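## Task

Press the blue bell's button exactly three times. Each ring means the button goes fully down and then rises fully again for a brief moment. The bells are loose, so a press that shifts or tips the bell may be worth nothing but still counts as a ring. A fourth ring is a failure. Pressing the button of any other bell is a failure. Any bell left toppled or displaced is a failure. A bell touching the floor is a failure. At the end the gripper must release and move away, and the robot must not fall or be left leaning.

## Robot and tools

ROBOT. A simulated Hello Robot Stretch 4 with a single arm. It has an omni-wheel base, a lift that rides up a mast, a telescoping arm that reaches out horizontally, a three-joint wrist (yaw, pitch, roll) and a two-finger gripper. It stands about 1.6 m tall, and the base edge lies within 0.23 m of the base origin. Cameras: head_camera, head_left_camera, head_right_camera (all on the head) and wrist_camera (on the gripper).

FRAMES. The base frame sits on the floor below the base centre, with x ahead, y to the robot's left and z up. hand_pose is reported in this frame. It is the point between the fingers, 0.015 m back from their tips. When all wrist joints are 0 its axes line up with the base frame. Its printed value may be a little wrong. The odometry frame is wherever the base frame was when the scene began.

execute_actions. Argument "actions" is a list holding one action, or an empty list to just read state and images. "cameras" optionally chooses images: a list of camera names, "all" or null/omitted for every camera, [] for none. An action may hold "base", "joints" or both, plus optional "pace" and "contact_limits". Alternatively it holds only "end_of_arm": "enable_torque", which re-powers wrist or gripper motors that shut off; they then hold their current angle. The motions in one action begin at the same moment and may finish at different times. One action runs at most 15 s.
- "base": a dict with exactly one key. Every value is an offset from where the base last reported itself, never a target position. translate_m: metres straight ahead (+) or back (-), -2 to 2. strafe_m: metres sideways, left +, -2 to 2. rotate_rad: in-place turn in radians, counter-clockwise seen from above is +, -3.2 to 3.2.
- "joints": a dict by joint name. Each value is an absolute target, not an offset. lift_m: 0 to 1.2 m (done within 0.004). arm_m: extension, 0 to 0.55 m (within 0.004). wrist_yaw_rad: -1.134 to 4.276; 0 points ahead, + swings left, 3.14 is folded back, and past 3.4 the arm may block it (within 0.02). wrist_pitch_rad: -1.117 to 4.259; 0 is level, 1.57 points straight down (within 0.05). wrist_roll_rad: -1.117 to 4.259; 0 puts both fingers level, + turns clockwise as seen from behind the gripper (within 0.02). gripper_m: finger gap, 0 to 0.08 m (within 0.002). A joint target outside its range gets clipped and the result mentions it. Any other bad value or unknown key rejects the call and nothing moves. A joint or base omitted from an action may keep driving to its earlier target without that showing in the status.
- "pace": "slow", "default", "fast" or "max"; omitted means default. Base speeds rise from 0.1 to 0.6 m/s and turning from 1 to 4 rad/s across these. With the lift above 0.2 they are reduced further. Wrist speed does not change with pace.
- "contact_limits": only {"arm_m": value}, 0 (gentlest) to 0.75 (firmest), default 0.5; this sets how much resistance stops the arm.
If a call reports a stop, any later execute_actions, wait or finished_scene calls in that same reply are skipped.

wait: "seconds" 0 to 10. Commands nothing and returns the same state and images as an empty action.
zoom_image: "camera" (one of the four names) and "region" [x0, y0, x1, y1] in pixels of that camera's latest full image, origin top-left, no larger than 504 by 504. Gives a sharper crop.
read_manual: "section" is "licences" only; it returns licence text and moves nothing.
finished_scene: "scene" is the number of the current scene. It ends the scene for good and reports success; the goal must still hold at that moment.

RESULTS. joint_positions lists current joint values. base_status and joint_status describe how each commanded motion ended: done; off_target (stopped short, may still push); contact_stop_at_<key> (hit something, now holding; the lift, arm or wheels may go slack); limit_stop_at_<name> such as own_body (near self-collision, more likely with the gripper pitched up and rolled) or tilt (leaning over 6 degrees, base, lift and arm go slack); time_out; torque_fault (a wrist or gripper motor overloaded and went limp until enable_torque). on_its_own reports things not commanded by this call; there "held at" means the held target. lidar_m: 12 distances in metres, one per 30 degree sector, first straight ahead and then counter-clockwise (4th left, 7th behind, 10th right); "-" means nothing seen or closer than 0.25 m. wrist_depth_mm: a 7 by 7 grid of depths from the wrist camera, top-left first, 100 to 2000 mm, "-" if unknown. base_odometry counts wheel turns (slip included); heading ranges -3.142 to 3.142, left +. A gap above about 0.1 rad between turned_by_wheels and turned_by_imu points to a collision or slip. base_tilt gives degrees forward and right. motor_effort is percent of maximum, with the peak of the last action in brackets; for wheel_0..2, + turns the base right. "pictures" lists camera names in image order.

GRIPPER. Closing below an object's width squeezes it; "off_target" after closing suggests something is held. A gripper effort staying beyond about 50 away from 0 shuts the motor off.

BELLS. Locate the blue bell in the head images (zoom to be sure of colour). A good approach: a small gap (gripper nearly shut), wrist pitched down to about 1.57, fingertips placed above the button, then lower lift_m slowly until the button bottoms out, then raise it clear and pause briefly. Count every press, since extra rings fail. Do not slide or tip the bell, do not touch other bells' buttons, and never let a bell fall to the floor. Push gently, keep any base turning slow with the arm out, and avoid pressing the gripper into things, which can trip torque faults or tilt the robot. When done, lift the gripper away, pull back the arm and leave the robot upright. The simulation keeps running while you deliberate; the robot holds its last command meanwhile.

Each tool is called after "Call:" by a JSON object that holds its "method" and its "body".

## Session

Call:
{"method": "execute_actions", "body": {"actions": []}}

Scene clock: 0.00 s.
base_odometry: x=+0.000 y=+0.000 heading=+0.000 (m, m, rad; odometry frame)
turned_by_wheels: +0.000 (rad since the last result)
turned_by_imu: +0.000 (rad since the last result)
base_tilt: forward=+0.0 right=-0.1 (deg)
lidar_m: 1.97 1.91 1.89 2.18 2.26 2.24 2.20 1.87 1.85 2.15 1.67 1.67
base_status: not commanded
joint_positions: lift_m=+0.228 arm_m=-0.001 wrist_yaw_rad=+3.115 wrist_pitch_rad=+0.019 wrist_roll_rad=-0.013 gripper_m=+0.040
joint_status: not commanded
motor_effort: lift_m=+20 arm_m=+0 wrist_yaw_rad=-2 wrist_pitch_rad=-9 wrist_roll_rad=+3 gripper_m=+0 wheel_0=+0 wheel_1=+1 wheel_2=+0 (%)
hand_pose: x=-0.0408 y=+0.0930 z=+0.4023 quat_wxyz=(+0.013, -0.010, -0.006, +1.000) (m; base frame)
wrist_depth_mm: - 140 - - - - 1863 / - 118 154 - - - 1863 / - 122 163 - - - 1863 / 141 141 260 - - - 1808 / 228 1921 - - - - 1863 / 1281 1430 157 1499 161 1464 1464 / 976 - - 1078 - - 1060
pictures: head_camera, head_left_camera, head_right_camera, wrist_camera
Images, in order (width x height): head_camera 420x560, head_left_camera 420x672, head_right_camera 420x672, wrist_camera 616x392.

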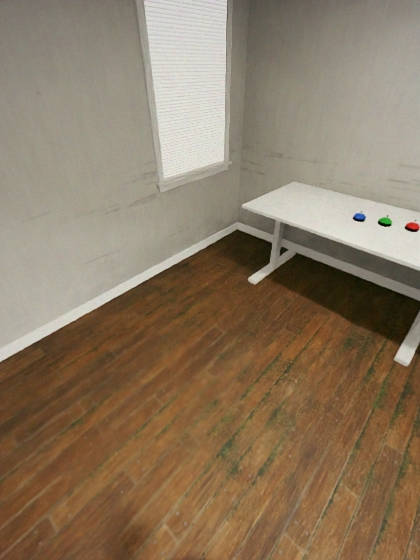

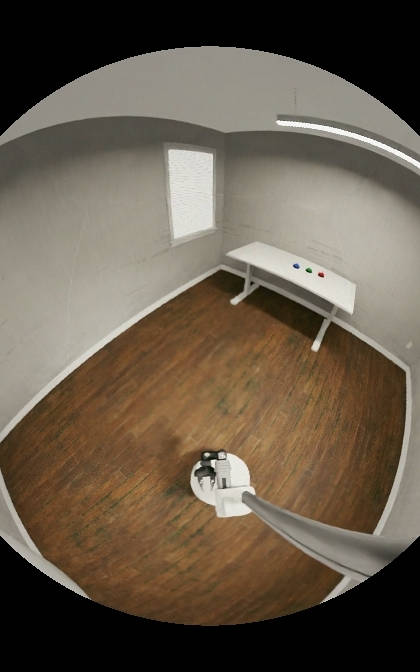

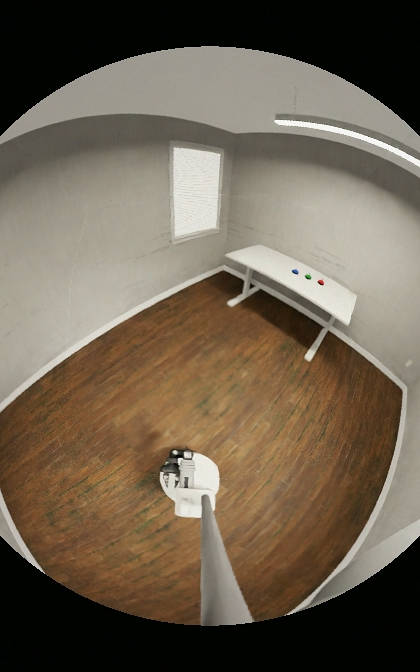

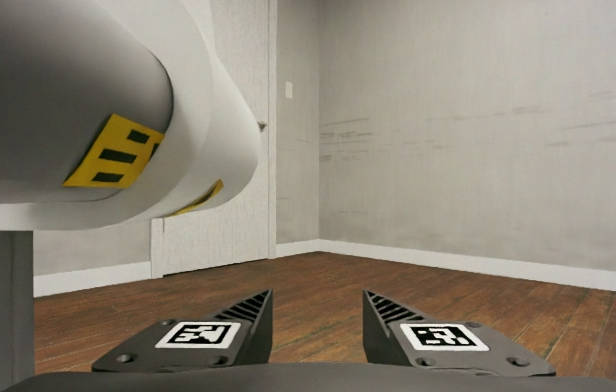

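Call:
{"method": "execute_actions", "body": {"actions": [{"base":{"rotate_rad":-0.47},"joints":{"lift_m":0.75,"wrist_yaw_rad":0,"gripper_m":0.07,"wrist_pitch_rad":0.3},"pace":"fast"}], "cameras": ["wrist_camera"]}}

Call:
{"method": "execute_actions", "body": {"actions": [{"base":{"translate_m":1.1},"pace":"fast"}], "cameras": ["head_camera","wrist_camera"]}}

Scene clock: 3.97 s.
base_odometry: x=+0.000 y=+0.000 heading=-0.469 (m, m, rad; odometry frame)
turned_by_wheels: -0.469 (rad since the last result)
turned_by_imu: -0.467 (rad since the last result)
base_tilt: forward=+0.2 right=+0.1 (deg)
lidar_m: 1.67 2.05 1.89 1.91 2.24 2.27 2.26 2.12 1.87 1.86 2.20 1.66
base_status: done
joint_positions: lift_m=+0.750 arm_m=-0.001 wrist_yaw_rad=+0.001 wrist_pitch_rad=+0.303 wrist_roll_rad=-0.013 gripper_m=+0.070
joint_status: all done
motor_effort: lift_m=+24(26) arm_m=+0(1) wrist_yaw_rad=-5(11) wrist_pitch_rad=-9(11) wrist_roll_rad=+2(1) gripper_m=+3(2) wheel_0=+2(9) wheel_1=+4(11) wheel_2=+2(11) (%)
hand_pose: x=+0.3725 y=-0.0873 z=+0.8644 quat_wxyz=(+0.989, -0.006, +0.151, +0.001) (m; base frame)
wrist_depth_mm: 1921 - - - - 1863 1808 / 1921 - - - - 1921 1808 / 1863 - - - 1863 - 1863 / 1921 - - - - - - / 1863 - - - - - - / 1618 1576 1464 1618 1499 1576 1618 / - - 132 1397 1308 - -
pictures: wrist_camera
Images, in order (width x height): wrist_camera 616x392.

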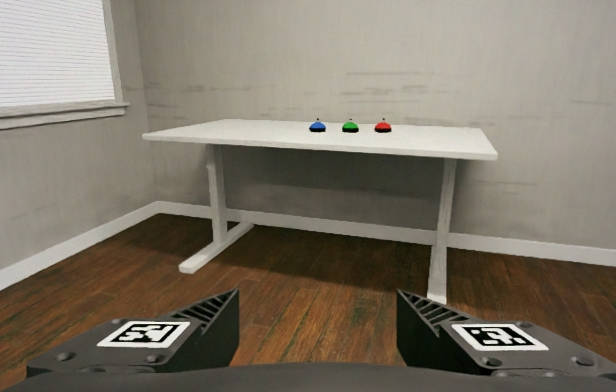

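Scene clock: 8.10 s.
base_odometry: x=+0.981 y=-0.497 heading=-0.469 (m, m, rad; odometry frame)
turned_by_wheels: +0.000 (rad since the last result)
turned_by_imu: -0.004 (rad since the last result)
base_tilt: forward=+0.2 right=+0.1 (deg)
lidar_m: 0.61 0.78 1.58 1.59 1.88 3.30 3.32 2.49 2.16 2.17 0.72 0.62
base_status: done
joint_positions: lift_m=+0.750 arm_m=-0.001 wrist_yaw_rad=+0.000 wrist_pitch_rad=+0.303 wrist_roll_rad=-0.013 gripper_m=+0.070
joint_status: not commanded
motor_effort: lift_m=+24(24) arm_m=+0(0) wrist_yaw_rad=-2(3) wrist_pitch_rad=-8(9) wrist_roll_rad=+2(1) gripper_m=+3(2) wheel_0=+2(8) wheel_1=+4(12) wheel_2=+0(13) (%)
hand_pose: x=+0.3725 y=-0.0874 z=+0.8644 quat_wxyz=(+0.989, -0.006, +0.151, +0.001) (m; base frame)
wrist_depth_mm: 1430 1336 1229 1138 1078 1008 946 / 1464 1397 1281 1205 1118 1042 991 / 1537 1430 1308 1229 1138 1078 1025 / 820 809 809 759 768 750 809 / 1499 591 554 554 554 544 549 / 1537 1118 477 1366 436 413 413 / - - 132 1397 1281 - -
pictures: head_camera, wrist_camera
Images, in order (width x height): head_camera 420x560, wrist_camera 616x392.

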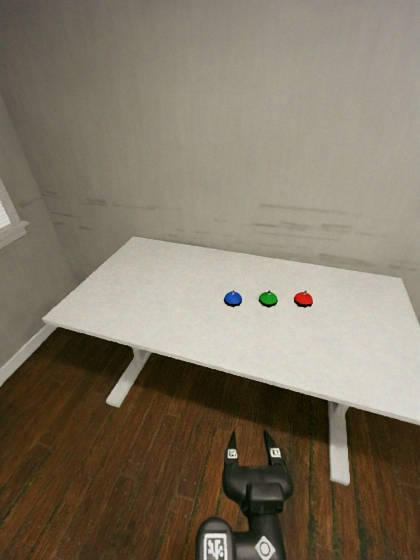

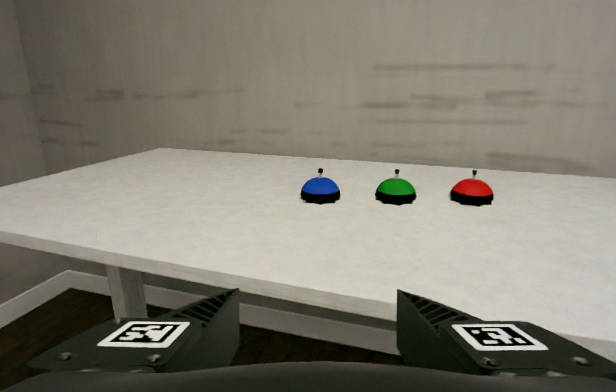

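Call:
{"method": "execute_actions", "body": {"actions": [{"base":{"translate_m":0.25},"joints":{"lift_m":0.72,"arm_m":0.27},"pace":"fast"}], "cameras": ["wrist_camera"]}}

Scene clock: 11.20 s.
base_odometry: x=+1.204 y=-0.610 heading=-0.468 (m, m, rad; odometry frame)
turned_by_wheels: +0.000 (rad since the last result)
turned_by_imu: -0.001 (rad since the last result)
base_tilt: forward=+0.3 right=+0.1 (deg)
lidar_m: 0.39 0.49 0.95 1.51 1.78 3.24 3.53 2.57 2.24 2.24 0.46 0.38
base_status: done
joint_positions: lift_m=+0.720 arm_m=+0.268 wrist_yaw_rad=+0.000 wrist_pitch_rad=+0.303 wrist_roll_rad=-0.013 gripper_m=+0.070
joint_status: all done
motor_effort: lift_m=+15(23) arm_m=+9(11) wrist_yaw_rad=-2(0) wrist_pitch_rad=-9(10) wrist_roll_rad=+0(2) gripper_m=+3(3) wheel_0=+2(8) wheel_1=+4(10) wheel_2=+0(15) (%)
hand_pose: x=+0.6422 y=-0.0874 z=+0.8352 quat_wxyz=(+0.989, -0.006, +0.151, +0.001) (m; base frame)
wrist_depth_mm: 842 778 723 668 627 585 564 / 878 820 750 707 668 615 585 / 946 854 798 732 683 640 603 / 707 699 699 707 699 661 621 / 480 480 477 477 477 477 473 / 359 362 329 327 327 306 340 / - - 132 263 258 - -
pictures: wrist_camera
Images, in order (width x height): wrist_camera 616x392.

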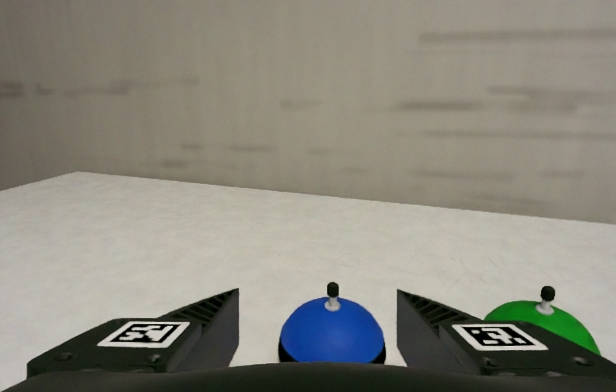

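Call:
{"method": "execute_actions", "body": {"actions": [{"base":{"strafe_m":-0.012},"joints":{"arm_m":0.32}}], "cameras": ["wrist_camera"]}}

Scene clock: 14.03 s.
base_odometry: x=+1.199 y=-0.621 heading=-0.469 (m, m, rad; odometry frame)
turned_by_wheels: +0.000 (rad since the last result)
turned_by_imu: -0.001 (rad since the last result)
base_tilt: forward=+0.1 right=+0.2 (deg)
lidar_m: 0.40 0.49 0.95 1.54 1.81 3.26 3.57 2.59 2.23 2.23 0.46 0.39
base_status: done
joint_positions: lift_m=+0.720 arm_m=+0.318 wrist_yaw_rad=+0.000 wrist_pitch_rad=+0.303 wrist_roll_rad=-0.013 gripper_m=+0.070
joint_status: all done
motor_effort: lift_m=+15(15) arm_m=+10(10) wrist_yaw_rad=-2(2) wrist_pitch_rad=-9(9) wrist_roll_rad=+0(1) gripper_m=+2(2) wheel_0=+3(10) wheel_1=-4(9) wheel_2=+0(2) (%)
hand_pose: x=+0.6921 y=-0.0874 z=+0.8351 quat_wxyz=(+0.989, -0.006, +0.151, +0.001) (m; base frame)
wrist_depth_mm: 778 715 668 634 585 549 521 / 820 759 699 654 609 574 544 / 854 798 732 676 634 585 559 / 715 707 707 691 654 621 580 / 477 480 477 480 477 477 473 / 357 359 329 362 345 359 359 / - - 132 247 250 - -
pictures: wrist_camera
Images, in order (width x height): wrist_camera 616x392.

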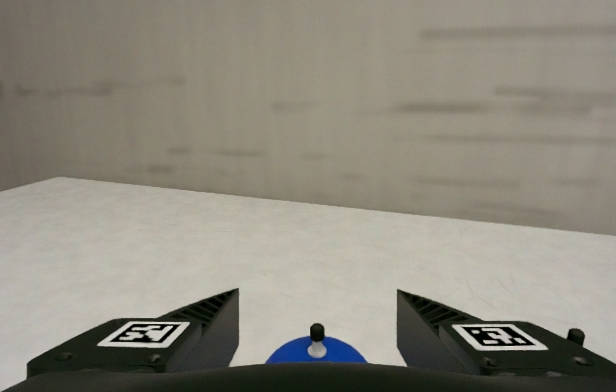

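Call:
{"method": "execute_actions", "body": {"actions": [{"joints":{"arm_m":0.4,"wrist_pitch_rad":0.1,"gripper_m":0},"pace":"fast"}], "cameras": []}}

Call:
{"method": "execute_actions", "body": {"actions": [{"joints":{"lift_m":0.65}}], "cameras": []}}

Call:
{"method": "execute_actions", "body": {"actions": [{"joints":{"lift_m":0.637},"pace":"slow"}], "cameras": []}}

Scene clock: 16.87 s.
base_odometry: x=+1.199 y=-0.621 heading=-0.469 (m, m, rad; odometry frame)
turned_by_wheels: +0.000 (rad since the last result)
turned_by_imu: -0.001 (rad since the last result)
base_tilt: forward=+0.3 right=+0.1 (deg)
lidar_m: 0.39 0.49 0.92 1.52 1.80 3.26 3.56 2.57 2.24 2.24 0.44 0.40
base_status: not commanded
joint_positions: lift_m=+0.720 arm_m=+0.398 wrist_yaw_rad=+0.000 wrist_pitch_rad=+0.103 wrist_roll_rad=-0.013 gripper_m=+0.000
joint_status: all done
motor_effort: lift_m=+15(15) arm_m=+9(10) wrist_yaw_rad=-3(1) wrist_pitch_rad=-9(14) wrist_roll_rad=+0(1) gripper_m=-2(5) wheel_0=+3(3) wheel_1=-4(4) wheel_2=+0(0) (%)
hand_pose: x=+0.7807 y=-0.0874 z=+0.8767 quat_wxyz=(+0.999, -0.006, +0.052, +0.000) (m; base frame)
wrist_depth_mm: 741 683 640 585 549 512 488 / 759 691 640 597 554 521 496 / 788 707 647 603 564 525 496 / 788 723 661 609 574 535 500 / 798 732 676 627 574 544 517 / 549 559 559 139 580 544 517 / 424 433 - - - 430 415
pictures: none
No camera images: the call's "cameras" was empty. Leave "cameras" out to get every camera's image.

Scene clock: 18.10 s.
base_odometry: x=+1.199 y=-0.621 heading=-0.469 (m, m, rad; odometry frame)
turned_by_wheels: +0.000 (rad since the last result)
turned_by_imu: +0.000 (rad since the last result)
base_tilt: forward=+0.2 right=+0.2 (deg)
lidar_m: 0.40 0.49 0.94 1.53 1.81 3.25 3.56 2.54 2.23 2.24 0.45 0.39
base_status: not commanded
joint_positions: lift_m=+0.650 arm_m=+0.398 wrist_yaw_rad=+0.000 wrist_pitch_rad=+0.103 wrist_roll_rad=-0.013 gripper_m=+0.000
joint_status: all done
motor_effort: lift_m=+14(14) arm_m=+10(10) wrist_yaw_rad=-2(2) wrist_pitch_rad=-9(9) wrist_roll_rad=+2(1) gripper_m=-3(2) wheel_0=+3(3) wheel_1=-4(4) wheel_2=+0(0) (%)
hand_pose: x=+0.7808 y=-0.0874 z=+0.8067 quat_wxyz=(+0.999, -0.006, +0.052, +0.000) (m; base frame)
wrist_depth_mm: 741 691 634 585 549 512 492 / 759 683 640 591 554 525 496 / 768 707 647 609 564 530 500 / 788 715 661 609 564 535 504 / 609 609 615 603 574 530 517 / 382 387 387 139 389 387 382 / 296 297 - - - 297 294
pictures: none
No camera images: the call's "cameras" was empty. Leave "cameras" out to get every camera's image.

Scene clock: 18.90 s.
base_odometry: x=+1.199 y=-0.621 heading=-0.469 (m, m, rad; odometry frame)
turned_by_wheels: +0.000 (rad since the last result)
turned_by_imu: +0.000 (rad since the last result)
base_tilt: forward=+0.1 right=+0.1 (deg)
lidar_m: 0.39 0.50 0.93 1.53 1.82 3.23 3.54 2.54 2.23 2.22 0.45 0.39
base_status: not commanded
joint_positions: lift_m=+0.638 arm_m=+0.398 wrist_yaw_rad=+0.000 wrist_pitch_rad=+0.101 wrist_roll_rad=-0.013 gripper_m=+0.000
joint_status: all done
motor_effort: lift_m=+13(15) arm_m=+10(9) wrist_yaw_rad=-1(2) wrist_pitch_rad=-3(9) wrist_roll_rad=+0(0) gripper_m=-3(0) wheel_0=+3(3) wheel_1=-4(4) wheel_2=+0(0) (%)
hand_pose: x=+0.7808 y=-0.0874 z=+0.7943 quat_wxyz=(+0.999, -0.006, +0.050, +0.000) (m; base frame)
wrist_depth_mm: 750 691 634 585 549 512 492 / 759 699 634 597 559 525 496 / 768 707 647 603 564 535 500 / 798 723 661 609 569 535 508 / 569 574 585 597 564 535 512 / 357 359 362 139 359 362 359 / 273 276 - - - 276 273
pictures: none
No camera images: the call's "cameras" was empty. Leave "cameras" out to get every camera's image.

Call:
{"method": "execute_actions", "body": {"actions": [{"joints":{"lift_m":0.624},"pace":"slow"}], "cameras": []}}

Scene clock: 20.17 s.
base_odometry: x=+1.199 y=-0.621 heading=-0.469 (m, m, rad; odometry frame)
turned_by_wheels: +0.000 (rad since the last result)
turned_by_imu: +0.000 (rad since the last result)
base_tilt: forward=+0.3 right=+0.2 (deg)
lidar_m: 0.40 0.48 0.92 1.53 1.82 3.25 3.55 2.56 2.24 2.23 0.44 0.39
base_status: not commanded
joint_positions: lift_m=+0.625 arm_m=+0.398 wrist_yaw_rad=-0.002 wrist_pitch_rad=+0.084 wrist_roll_rad=-0.013 gripper_m=+0.000
joint_status: all done
on_its_own: wrist_pitch_rad is at rest, and its effort (+45) is outside its rest range (-23 to +23)
motor_effort: lift_m=+5(12) arm_m=+9(10) wrist_yaw_rad=+3(3) wrist_pitch_rad=+45(45) wrist_roll_rad=+0(1) gripper_m=-2(3) wheel_0=+3(3) wheel_1=-4(4) wheel_2=+0(0) (%)
hand_pose: x=+0.7810 y=-0.0878 z=+0.7855 quat_wxyz=(+0.999, -0.006, +0.042, -0.001) (m; base frame)
wrist_depth_mm: 750 691 640 591 554 517 500 / 759 699 647 603 564 530 496 / 759 707 654 603 569 535 500 / 788 715 661 609 569 535 508 / 615 621 647 603 569 535 508 / 368 370 373 139 375 375 373 / 278 278 - - - 282 279
pictures: none
No camera images: the call's "cameras" was empty. Leave "cameras" out to get every camera's image.

Call:
{"method": "execute_actions", "body": {"actions": [{"joints":{"lift_m":0.66}}], "cameras": []}}

Call:
{"method": "wait", "body": {"seconds": 0.7}}

Call:
{"method": "execute_actions", "body": {"actions": [{"joints":{"lift_m":0.624},"pace":"slow"}], "cameras": []}}

Call:
{"method": "execute_actions", "body": {"actions": [{"joints":{"lift_m":0.66}}], "cameras": []}}

Call:
{"method": "wait", "body": {"seconds": 0.7}}

Call:
{"method": "execute_actions", "body": {"actions": [{"joints":{"lift_m":0.624},"pace":"slow"}], "cameras": []}}

Call:
{"method": "execute_actions", "body": {"actions": [{"joints":{"lift_m":0.69}}], "cameras": []}}

Call:
{"method": "execute_actions", "body": {"actions": [{"base":{"translate_m":-0.3},"joints":{"arm_m":0.0},"pace":"fast"}], "cameras": []}}

Call:
{"method": "finished_scene", "body": {"scene": 2}}

Scene clock: 23.60 s.
base_odometry: x=+1.199 y=-0.621 heading=-0.469 (m, m, rad; odometry frame)
turned_by_wheels: +0.000 (rad since the last result)
turned_by_imu: -0.001 (rad since the last result)
base_tilt: forward=+0.2 right=+0.2 (deg)
lidar_m: 0.41 0.49 0.94 1.53 1.80 3.25 3.56 2.56 2.21 2.22 0.46 0.40
base_status: not commanded
joint_positions: lift_m=+0.660 arm_m=+0.398 wrist_yaw_rad=-0.001 wrist_pitch_rad=+0.103 wrist_roll_rad=-0.013 gripper_m=+0.000
joint_status: all done
motor_effort: lift_m=+24(24) arm_m=+9(9) wrist_yaw_rad=+0(4) wrist_pitch_rad=-8(45) wrist_roll_rad=+0(0) gripper_m=-2(2) wheel_0=+3(3) wheel_1=-4(4) wheel_2=+0(0) (%)
hand_pose: x=+0.7807 y=-0.0875 z=+0.8160 quat_wxyz=(+0.999, -0.006, +0.051, +0.000) (m; base frame)
wrist_depth_mm: 732 676 634 591 539 517 492 / 759 691 647 591 549 517 496 / 768 699 640 603 564 525 504 / 788 723 661 615 569 535 508 / 654 654 647 615 574 544 508 / 404 410 413 139 410 410 404 / 312 315 - - - 314 312
pictures: none
No camera images: the call's "cameras" was empty. Leave "cameras" out to get every camera's image.

Scene clock: 24.30 s.
base_odometry: x=+1.199 y=-0.621 heading=-0.469 (m, m, rad; odometry frame)
turned_by_wheels: +0.000 (rad since the last result)
turned_by_imu: +0.000 (rad since the last result)
base_tilt: forward=+0.3 right=+0.1 (deg)
lidar_m: 0.39 0.49 0.94 1.55 1.82 3.26 3.55 2.55 2.24 2.23 0.45 0.38
base_status: not commanded
joint_positions: lift_m=+0.660 arm_m=+0.398 wrist_yaw_rad=-0.001 wrist_pitch_rad=+0.103 wrist_roll_rad=-0.013 gripper_m=+0.000
joint_status: all done
motor_effort: lift_m=+24(24) arm_m=+9(9) wrist_yaw_rad=+0(4) wrist_pitch_rad=-9(45) wrist_roll_rad=+1(0) gripper_m=-2(2) wheel_0=+3(3) wheel_1=-4(4) wheel_2=+0(0) (%)
hand_pose: x=+0.7807 y=-0.0875 z=+0.8160 quat_wxyz=(+0.999, -0.006, +0.051, +0.000) (m; base frame)
wrist_depth_mm: 750 683 627 585 544 512 488 / 741 699 640 591 559 521 492 / 778 707 647 609 564 525 504 / 788 715 661 615 574 535 504 / 647 640 654 615 574 539 512 / 407 407 410 139 410 407 407 / 312 314 - - - 314 314
wait: 0.70 s; at rest by 0.27 s
pictures: head_camera, head_left_camera, head_right_camera, wrist_camera
Images, in order (width x height): head_camera 420x560, head_left_camera 420x672, head_right_camera 420x672, wrist_camera 616x392.

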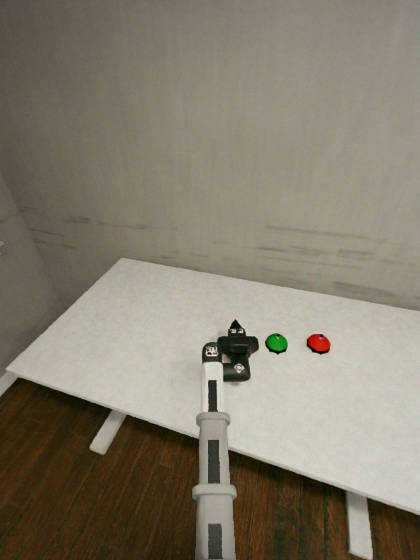

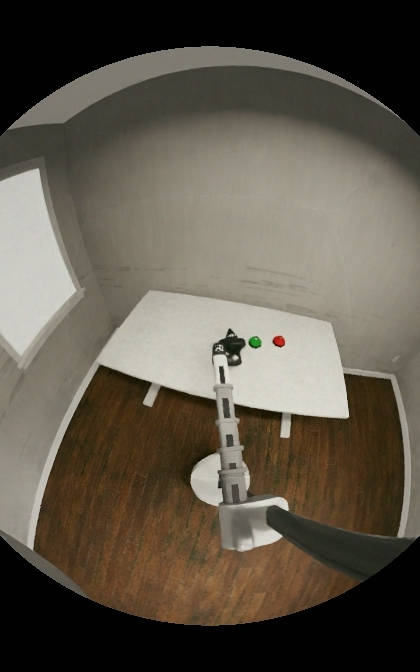

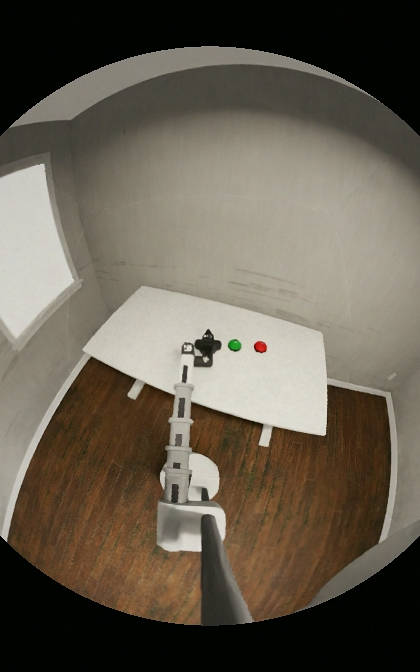

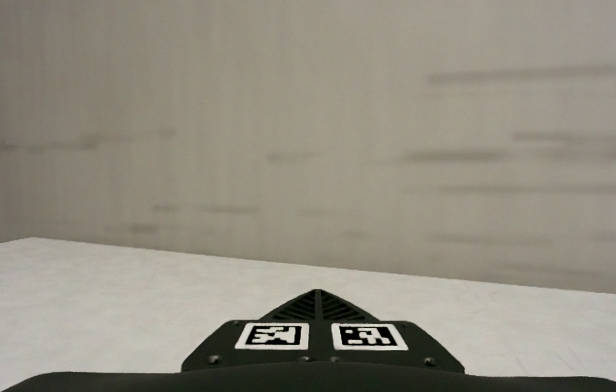

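Scene clock: 25.43 s.
base_odometry: x=+1.199 y=-0.621 heading=-0.469 (m, m, rad; odometry frame)
turned_by_wheels: +0.000 (rad since the last result)
turned_by_imu: +0.000 (rad since the last result)
base_tilt: forward=+0.1 right=+0.0 (deg)
lidar_m: 0.40 0.48 0.94 1.53 1.82 3.26 3.55 2.56 2.23 2.25 0.45 0.39
base_status: not commanded
joint_positions: lift_m=+0.625 arm_m=+0.398 wrist_yaw_rad=-0.002 wrist_pitch_rad=+0.084 wrist_roll_rad=-0.013 gripper_m=+0.000
joint_status: all done
on_its_own: wrist_pitch_rad is at rest, and its effort (+46) is outside its rest range (-23 to +23)
motor_effort: lift_m=+5(24) arm_m=+9(10) wrist_yaw_rad=+4(3) wrist_pitch_rad=+46(45) wrist_roll_rad=+1(2) gripper_m=-3(1) wheel_0=+3(3) wheel_1=-4(4) wheel_2=+0(0) (%)
hand_pose: x=+0.7809 y=-0.0879 z=+0.7855 quat_wxyz=(+0.999, -0.006, +0.042, -0.001) (m; base frame)
wrist_depth_mm: 750 699 634 597 554 517 488 / 768 707 654 597 559 525 496 / 778 715 640 603 569 530 504 / 778 715 654 615 569 535 500 / 615 621 640 609 564 535 508 / 366 373 373 139 375 375 373 / 278 279 - - - 281 281
pictures: none
No camera images: the call's "cameras" was empty. Leave "cameras" out to get every camera's image.

Scene clock: 26.40 s.
base_odometry: x=+1.199 y=-0.621 heading=-0.469 (m, m, rad; odometry frame)
turned_by_wheels: +0.000 (rad since the last result)
turned_by_imu: +0.000 (rad since the last result)
base_tilt: forward=+0.1 right=+0.0 (deg)
lidar_m: 0.39 0.48 0.90 1.53 1.82 3.25 3.55 2.57 2.22 2.21 0.45 0.39
base_status: not commanded
joint_positions: lift_m=+0.660 arm_m=+0.398 wrist_yaw_rad=-0.001 wrist_pitch_rad=+0.103 wrist_roll_rad=-0.013 gripper_m=+0.000
joint_status: all done
motor_effort: lift_m=+24(24) arm_m=+10(9) wrist_yaw_rad=+0(4) wrist_pitch_rad=-8(45) wrist_roll_rad=+1(0) gripper_m=-3(1) wheel_0=+3(3) wheel_1=-4(4) wheel_2=+0(0) (%)
hand_pose: x=+0.7807 y=-0.0875 z=+0.8160 quat_wxyz=(+0.999, -0.006, +0.051, +0.000) (m; base frame)
wrist_depth_mm: 732 676 634 585 549 517 484 / 750 699 640 597 559 517 492 / 768 707 647 603 564 525 496 / 798 723 661 609 569 535 504 / 654 654 654 609 574 535 508 / 407 407 410 139 407 410 404 / 314 315 - - - 315 314
pictures: none
No camera images: the call's "cameras" was empty. Leave "cameras" out to get every camera's image.

Scene clock: 27.10 s.
base_odometry: x=+1.199 y=-0.621 heading=-0.469 (m, m, rad; odometry frame)
turned_by_wheels: +0.000 (rad since the last result)
turned_by_imu: +0.000 (rad since the last result)
base_tilt: forward=+0.1 right=+0.0 (deg)
lidar_m: 0.40 0.49 0.94 1.52 1.82 3.24 3.53 2.55 2.23 2.23 0.45 0.40
base_status: not commanded
joint_positions: lift_m=+0.660 arm_m=+0.398 wrist_yaw_rad=-0.001 wrist_pitch_rad=+0.103 wrist_roll_rad=-0.013 gripper_m=+0.000
joint_status: all done
motor_effort: lift_m=+24(24) arm_m=+9(9) wrist_yaw_rad=-1(4) wrist_pitch_rad=-8(45) wrist_roll_rad=+1(0) gripper_m=-1(1) wheel_0=+3(3) wheel_1=-4(4) wheel_2=+0(0) (%)
hand_pose: x=+0.7807 y=-0.0875 z=+0.8160 quat_wxyz=(+0.999, -0.006, +0.051, +0.000) (m; base frame)
wrist_depth_mm: 741 683 621 585 549 512 488 / 759 691 647 597 554 521 500 / 778 707 661 603 559 525 500 / 788 715 661 609 569 535 504 / 640 647 647 615 574 544 512 / 407 407 410 139 413 407 404 / 312 312 - - - 314 314
wait: 0.70 s; at rest by 0.27 s
pictures: head_camera, head_left_camera, head_right_camera, wrist_camera
Images, in order (width x height): head_camera 420x560, head_left_camera 420x672, head_right_camera 420x672, wrist_camera 616x392.

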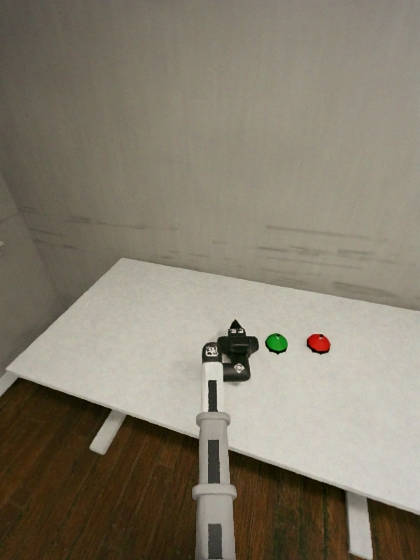

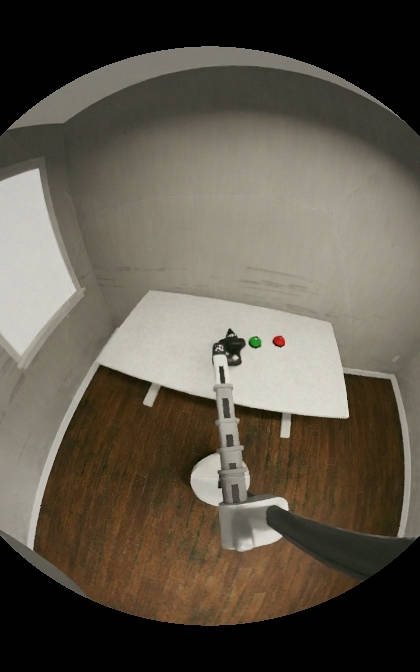

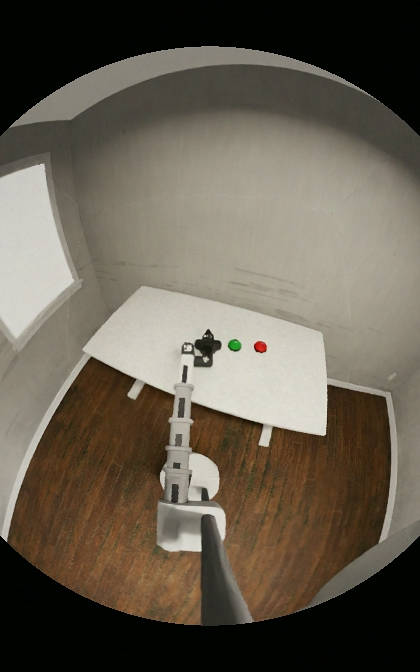

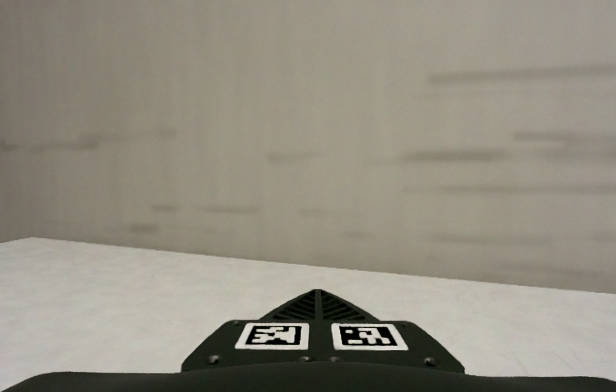

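Scene clock: 28.23 s.
base_odometry: x=+1.199 y=-0.621 heading=-0.469 (m, m, rad; odometry frame)
turned_by_wheels: +0.000 (rad since the last result)
turned_by_imu: +0.000 (rad since the last result)
base_tilt: forward=+0.3 right=+0.1 (deg)
lidar_m: 0.39 0.48 0.96 1.53 1.82 3.24 3.58 2.57 2.24 2.23 0.45 0.38
base_status: not commanded
joint_positions: lift_m=+0.625 arm_m=+0.398 wrist_yaw_rad=-0.002 wrist_pitch_rad=+0.084 wrist_roll_rad=-0.013 gripper_m=+0.000
joint_status: all done
on_its_own: wrist_pitch_rad is at rest, and its effort (+45) is outside its rest range (-23 to +23)
motor_effort: lift_m=+5(23) arm_m=+9(10) wrist_yaw_rad=+3(4) wrist_pitch_rad=+45(45) wrist_roll_rad=+0(1) gripper_m=+0(3) wheel_0=+3(3) wheel_1=-4(4) wheel_2=+0(0) (%)
hand_pose: x=+0.7809 y=-0.0879 z=+0.7855 quat_wxyz=(+0.999, -0.006, +0.042, -0.001) (m; base frame)
wrist_depth_mm: 750 699 640 591 554 517 492 / 768 699 647 603 569 521 500 / 768 707 654 609 569 530 504 / 778 715 668 603 569 535 504 / 615 621 647 603 564 535 512 / 368 370 373 139 377 375 375 / 277 281 - - - 283 279
pictures: none
No camera images: the call's "cameras" was empty. Leave "cameras" out to get every camera's image.

Scene clock: 29.47 s.
base_odometry: x=+1.199 y=-0.621 heading=-0.469 (m, m, rad; odometry frame)
turned_by_wheels: +0.000 (rad since the last result)
turned_by_imu: +0.000 (rad since the last result)
base_tilt: forward=+0.2 right=+0.0 (deg)
lidar_m: 0.40 0.48 0.94 1.54 1.81 3.28 3.56 2.54 2.22 2.23 0.46 0.39
base_status: not commanded
joint_positions: lift_m=+0.690 arm_m=+0.398 wrist_yaw_rad=-0.001 wrist_pitch_rad=+0.103 wrist_roll_rad=-0.013 gripper_m=+0.000
joint_status: all done
motor_effort: lift_m=+24(25) arm_m=+9(9) wrist_yaw_rad=+1(4) wrist_pitch_rad=-8(45) wrist_roll_rad=+1(1) gripper_m=-1(1) wheel_0=+3(3) wheel_1=-4(4) wheel_2=+0(0) (%)
hand_pose: x=+0.7807 y=-0.0875 z=+0.8460 quat_wxyz=(+0.999, -0.006, +0.051, +0.000) (m; base frame)
wrist_depth_mm: 741 683 627 585 549 512 488 / 759 691 634 591 554 521 492 / 778 699 647 603 559 530 500 / 788 715 661 615 574 530 504 / 778 715 668 621 580 539 512 / 480 480 484 139 484 480 508 / 370 370 - - - 370 359
pictures: none
No camera images: the call's "cameras" was empty. Leave "cameras" out to get every camera's image.

Scene clock: 31.53 s.
base_odometry: x=+0.931 y=-0.485 heading=-0.469 (m, m, rad; odometry frame)
turned_by_wheels: -0.001 (rad since the last result)
turned_by_imu: +0.000 (rad since the last result)
base_tilt: forward=+0.3 right=+0.2 (deg)
lidar_m: 0.68 0.83 1.61 1.61 1.93 3.24 3.28 2.46 2.14 2.16 0.77 0.68
base_status: done
joint_positions: lift_m=+0.690 arm_m=+0.002 wrist_yaw_rad=+0.000 wrist_pitch_rad=+0.103 wrist_roll_rad=-0.013 gripper_m=+0.000
joint_status: all done
motor_effort: lift_m=+24(24) arm_m=-9(10) wrist_yaw_rad=-1(1) wrist_pitch_rad=-9(9) wrist_roll_rad=+1(1) gripper_m=-2(2) wheel_0=-1(9) wheel_1=-5(10) wheel_2=-2(13) (%)
hand_pose: x=+0.3841 y=-0.0875 z=+0.8460 quat_wxyz=(+0.999, -0.006, +0.052, +0.000) (m; base frame)
wrist_depth_mm: 1576 1397 1308 1255 1182 1078 1025 / 1576 1464 1336 1281 1160 1098 1042 / 1537 1499 1366 1281 1182 1118 1042 / 1576 1499 1366 1308 1205 1118 1060 / 768 788 778 788 788 778 788 / 1661 1042 530 139 492 488 488 / 1576 1537 - - - 413 394
pictures: none
No camera images: the call's "cameras" was empty. Leave "cameras" out to get every camera's image.

The scene is finished: the task was done.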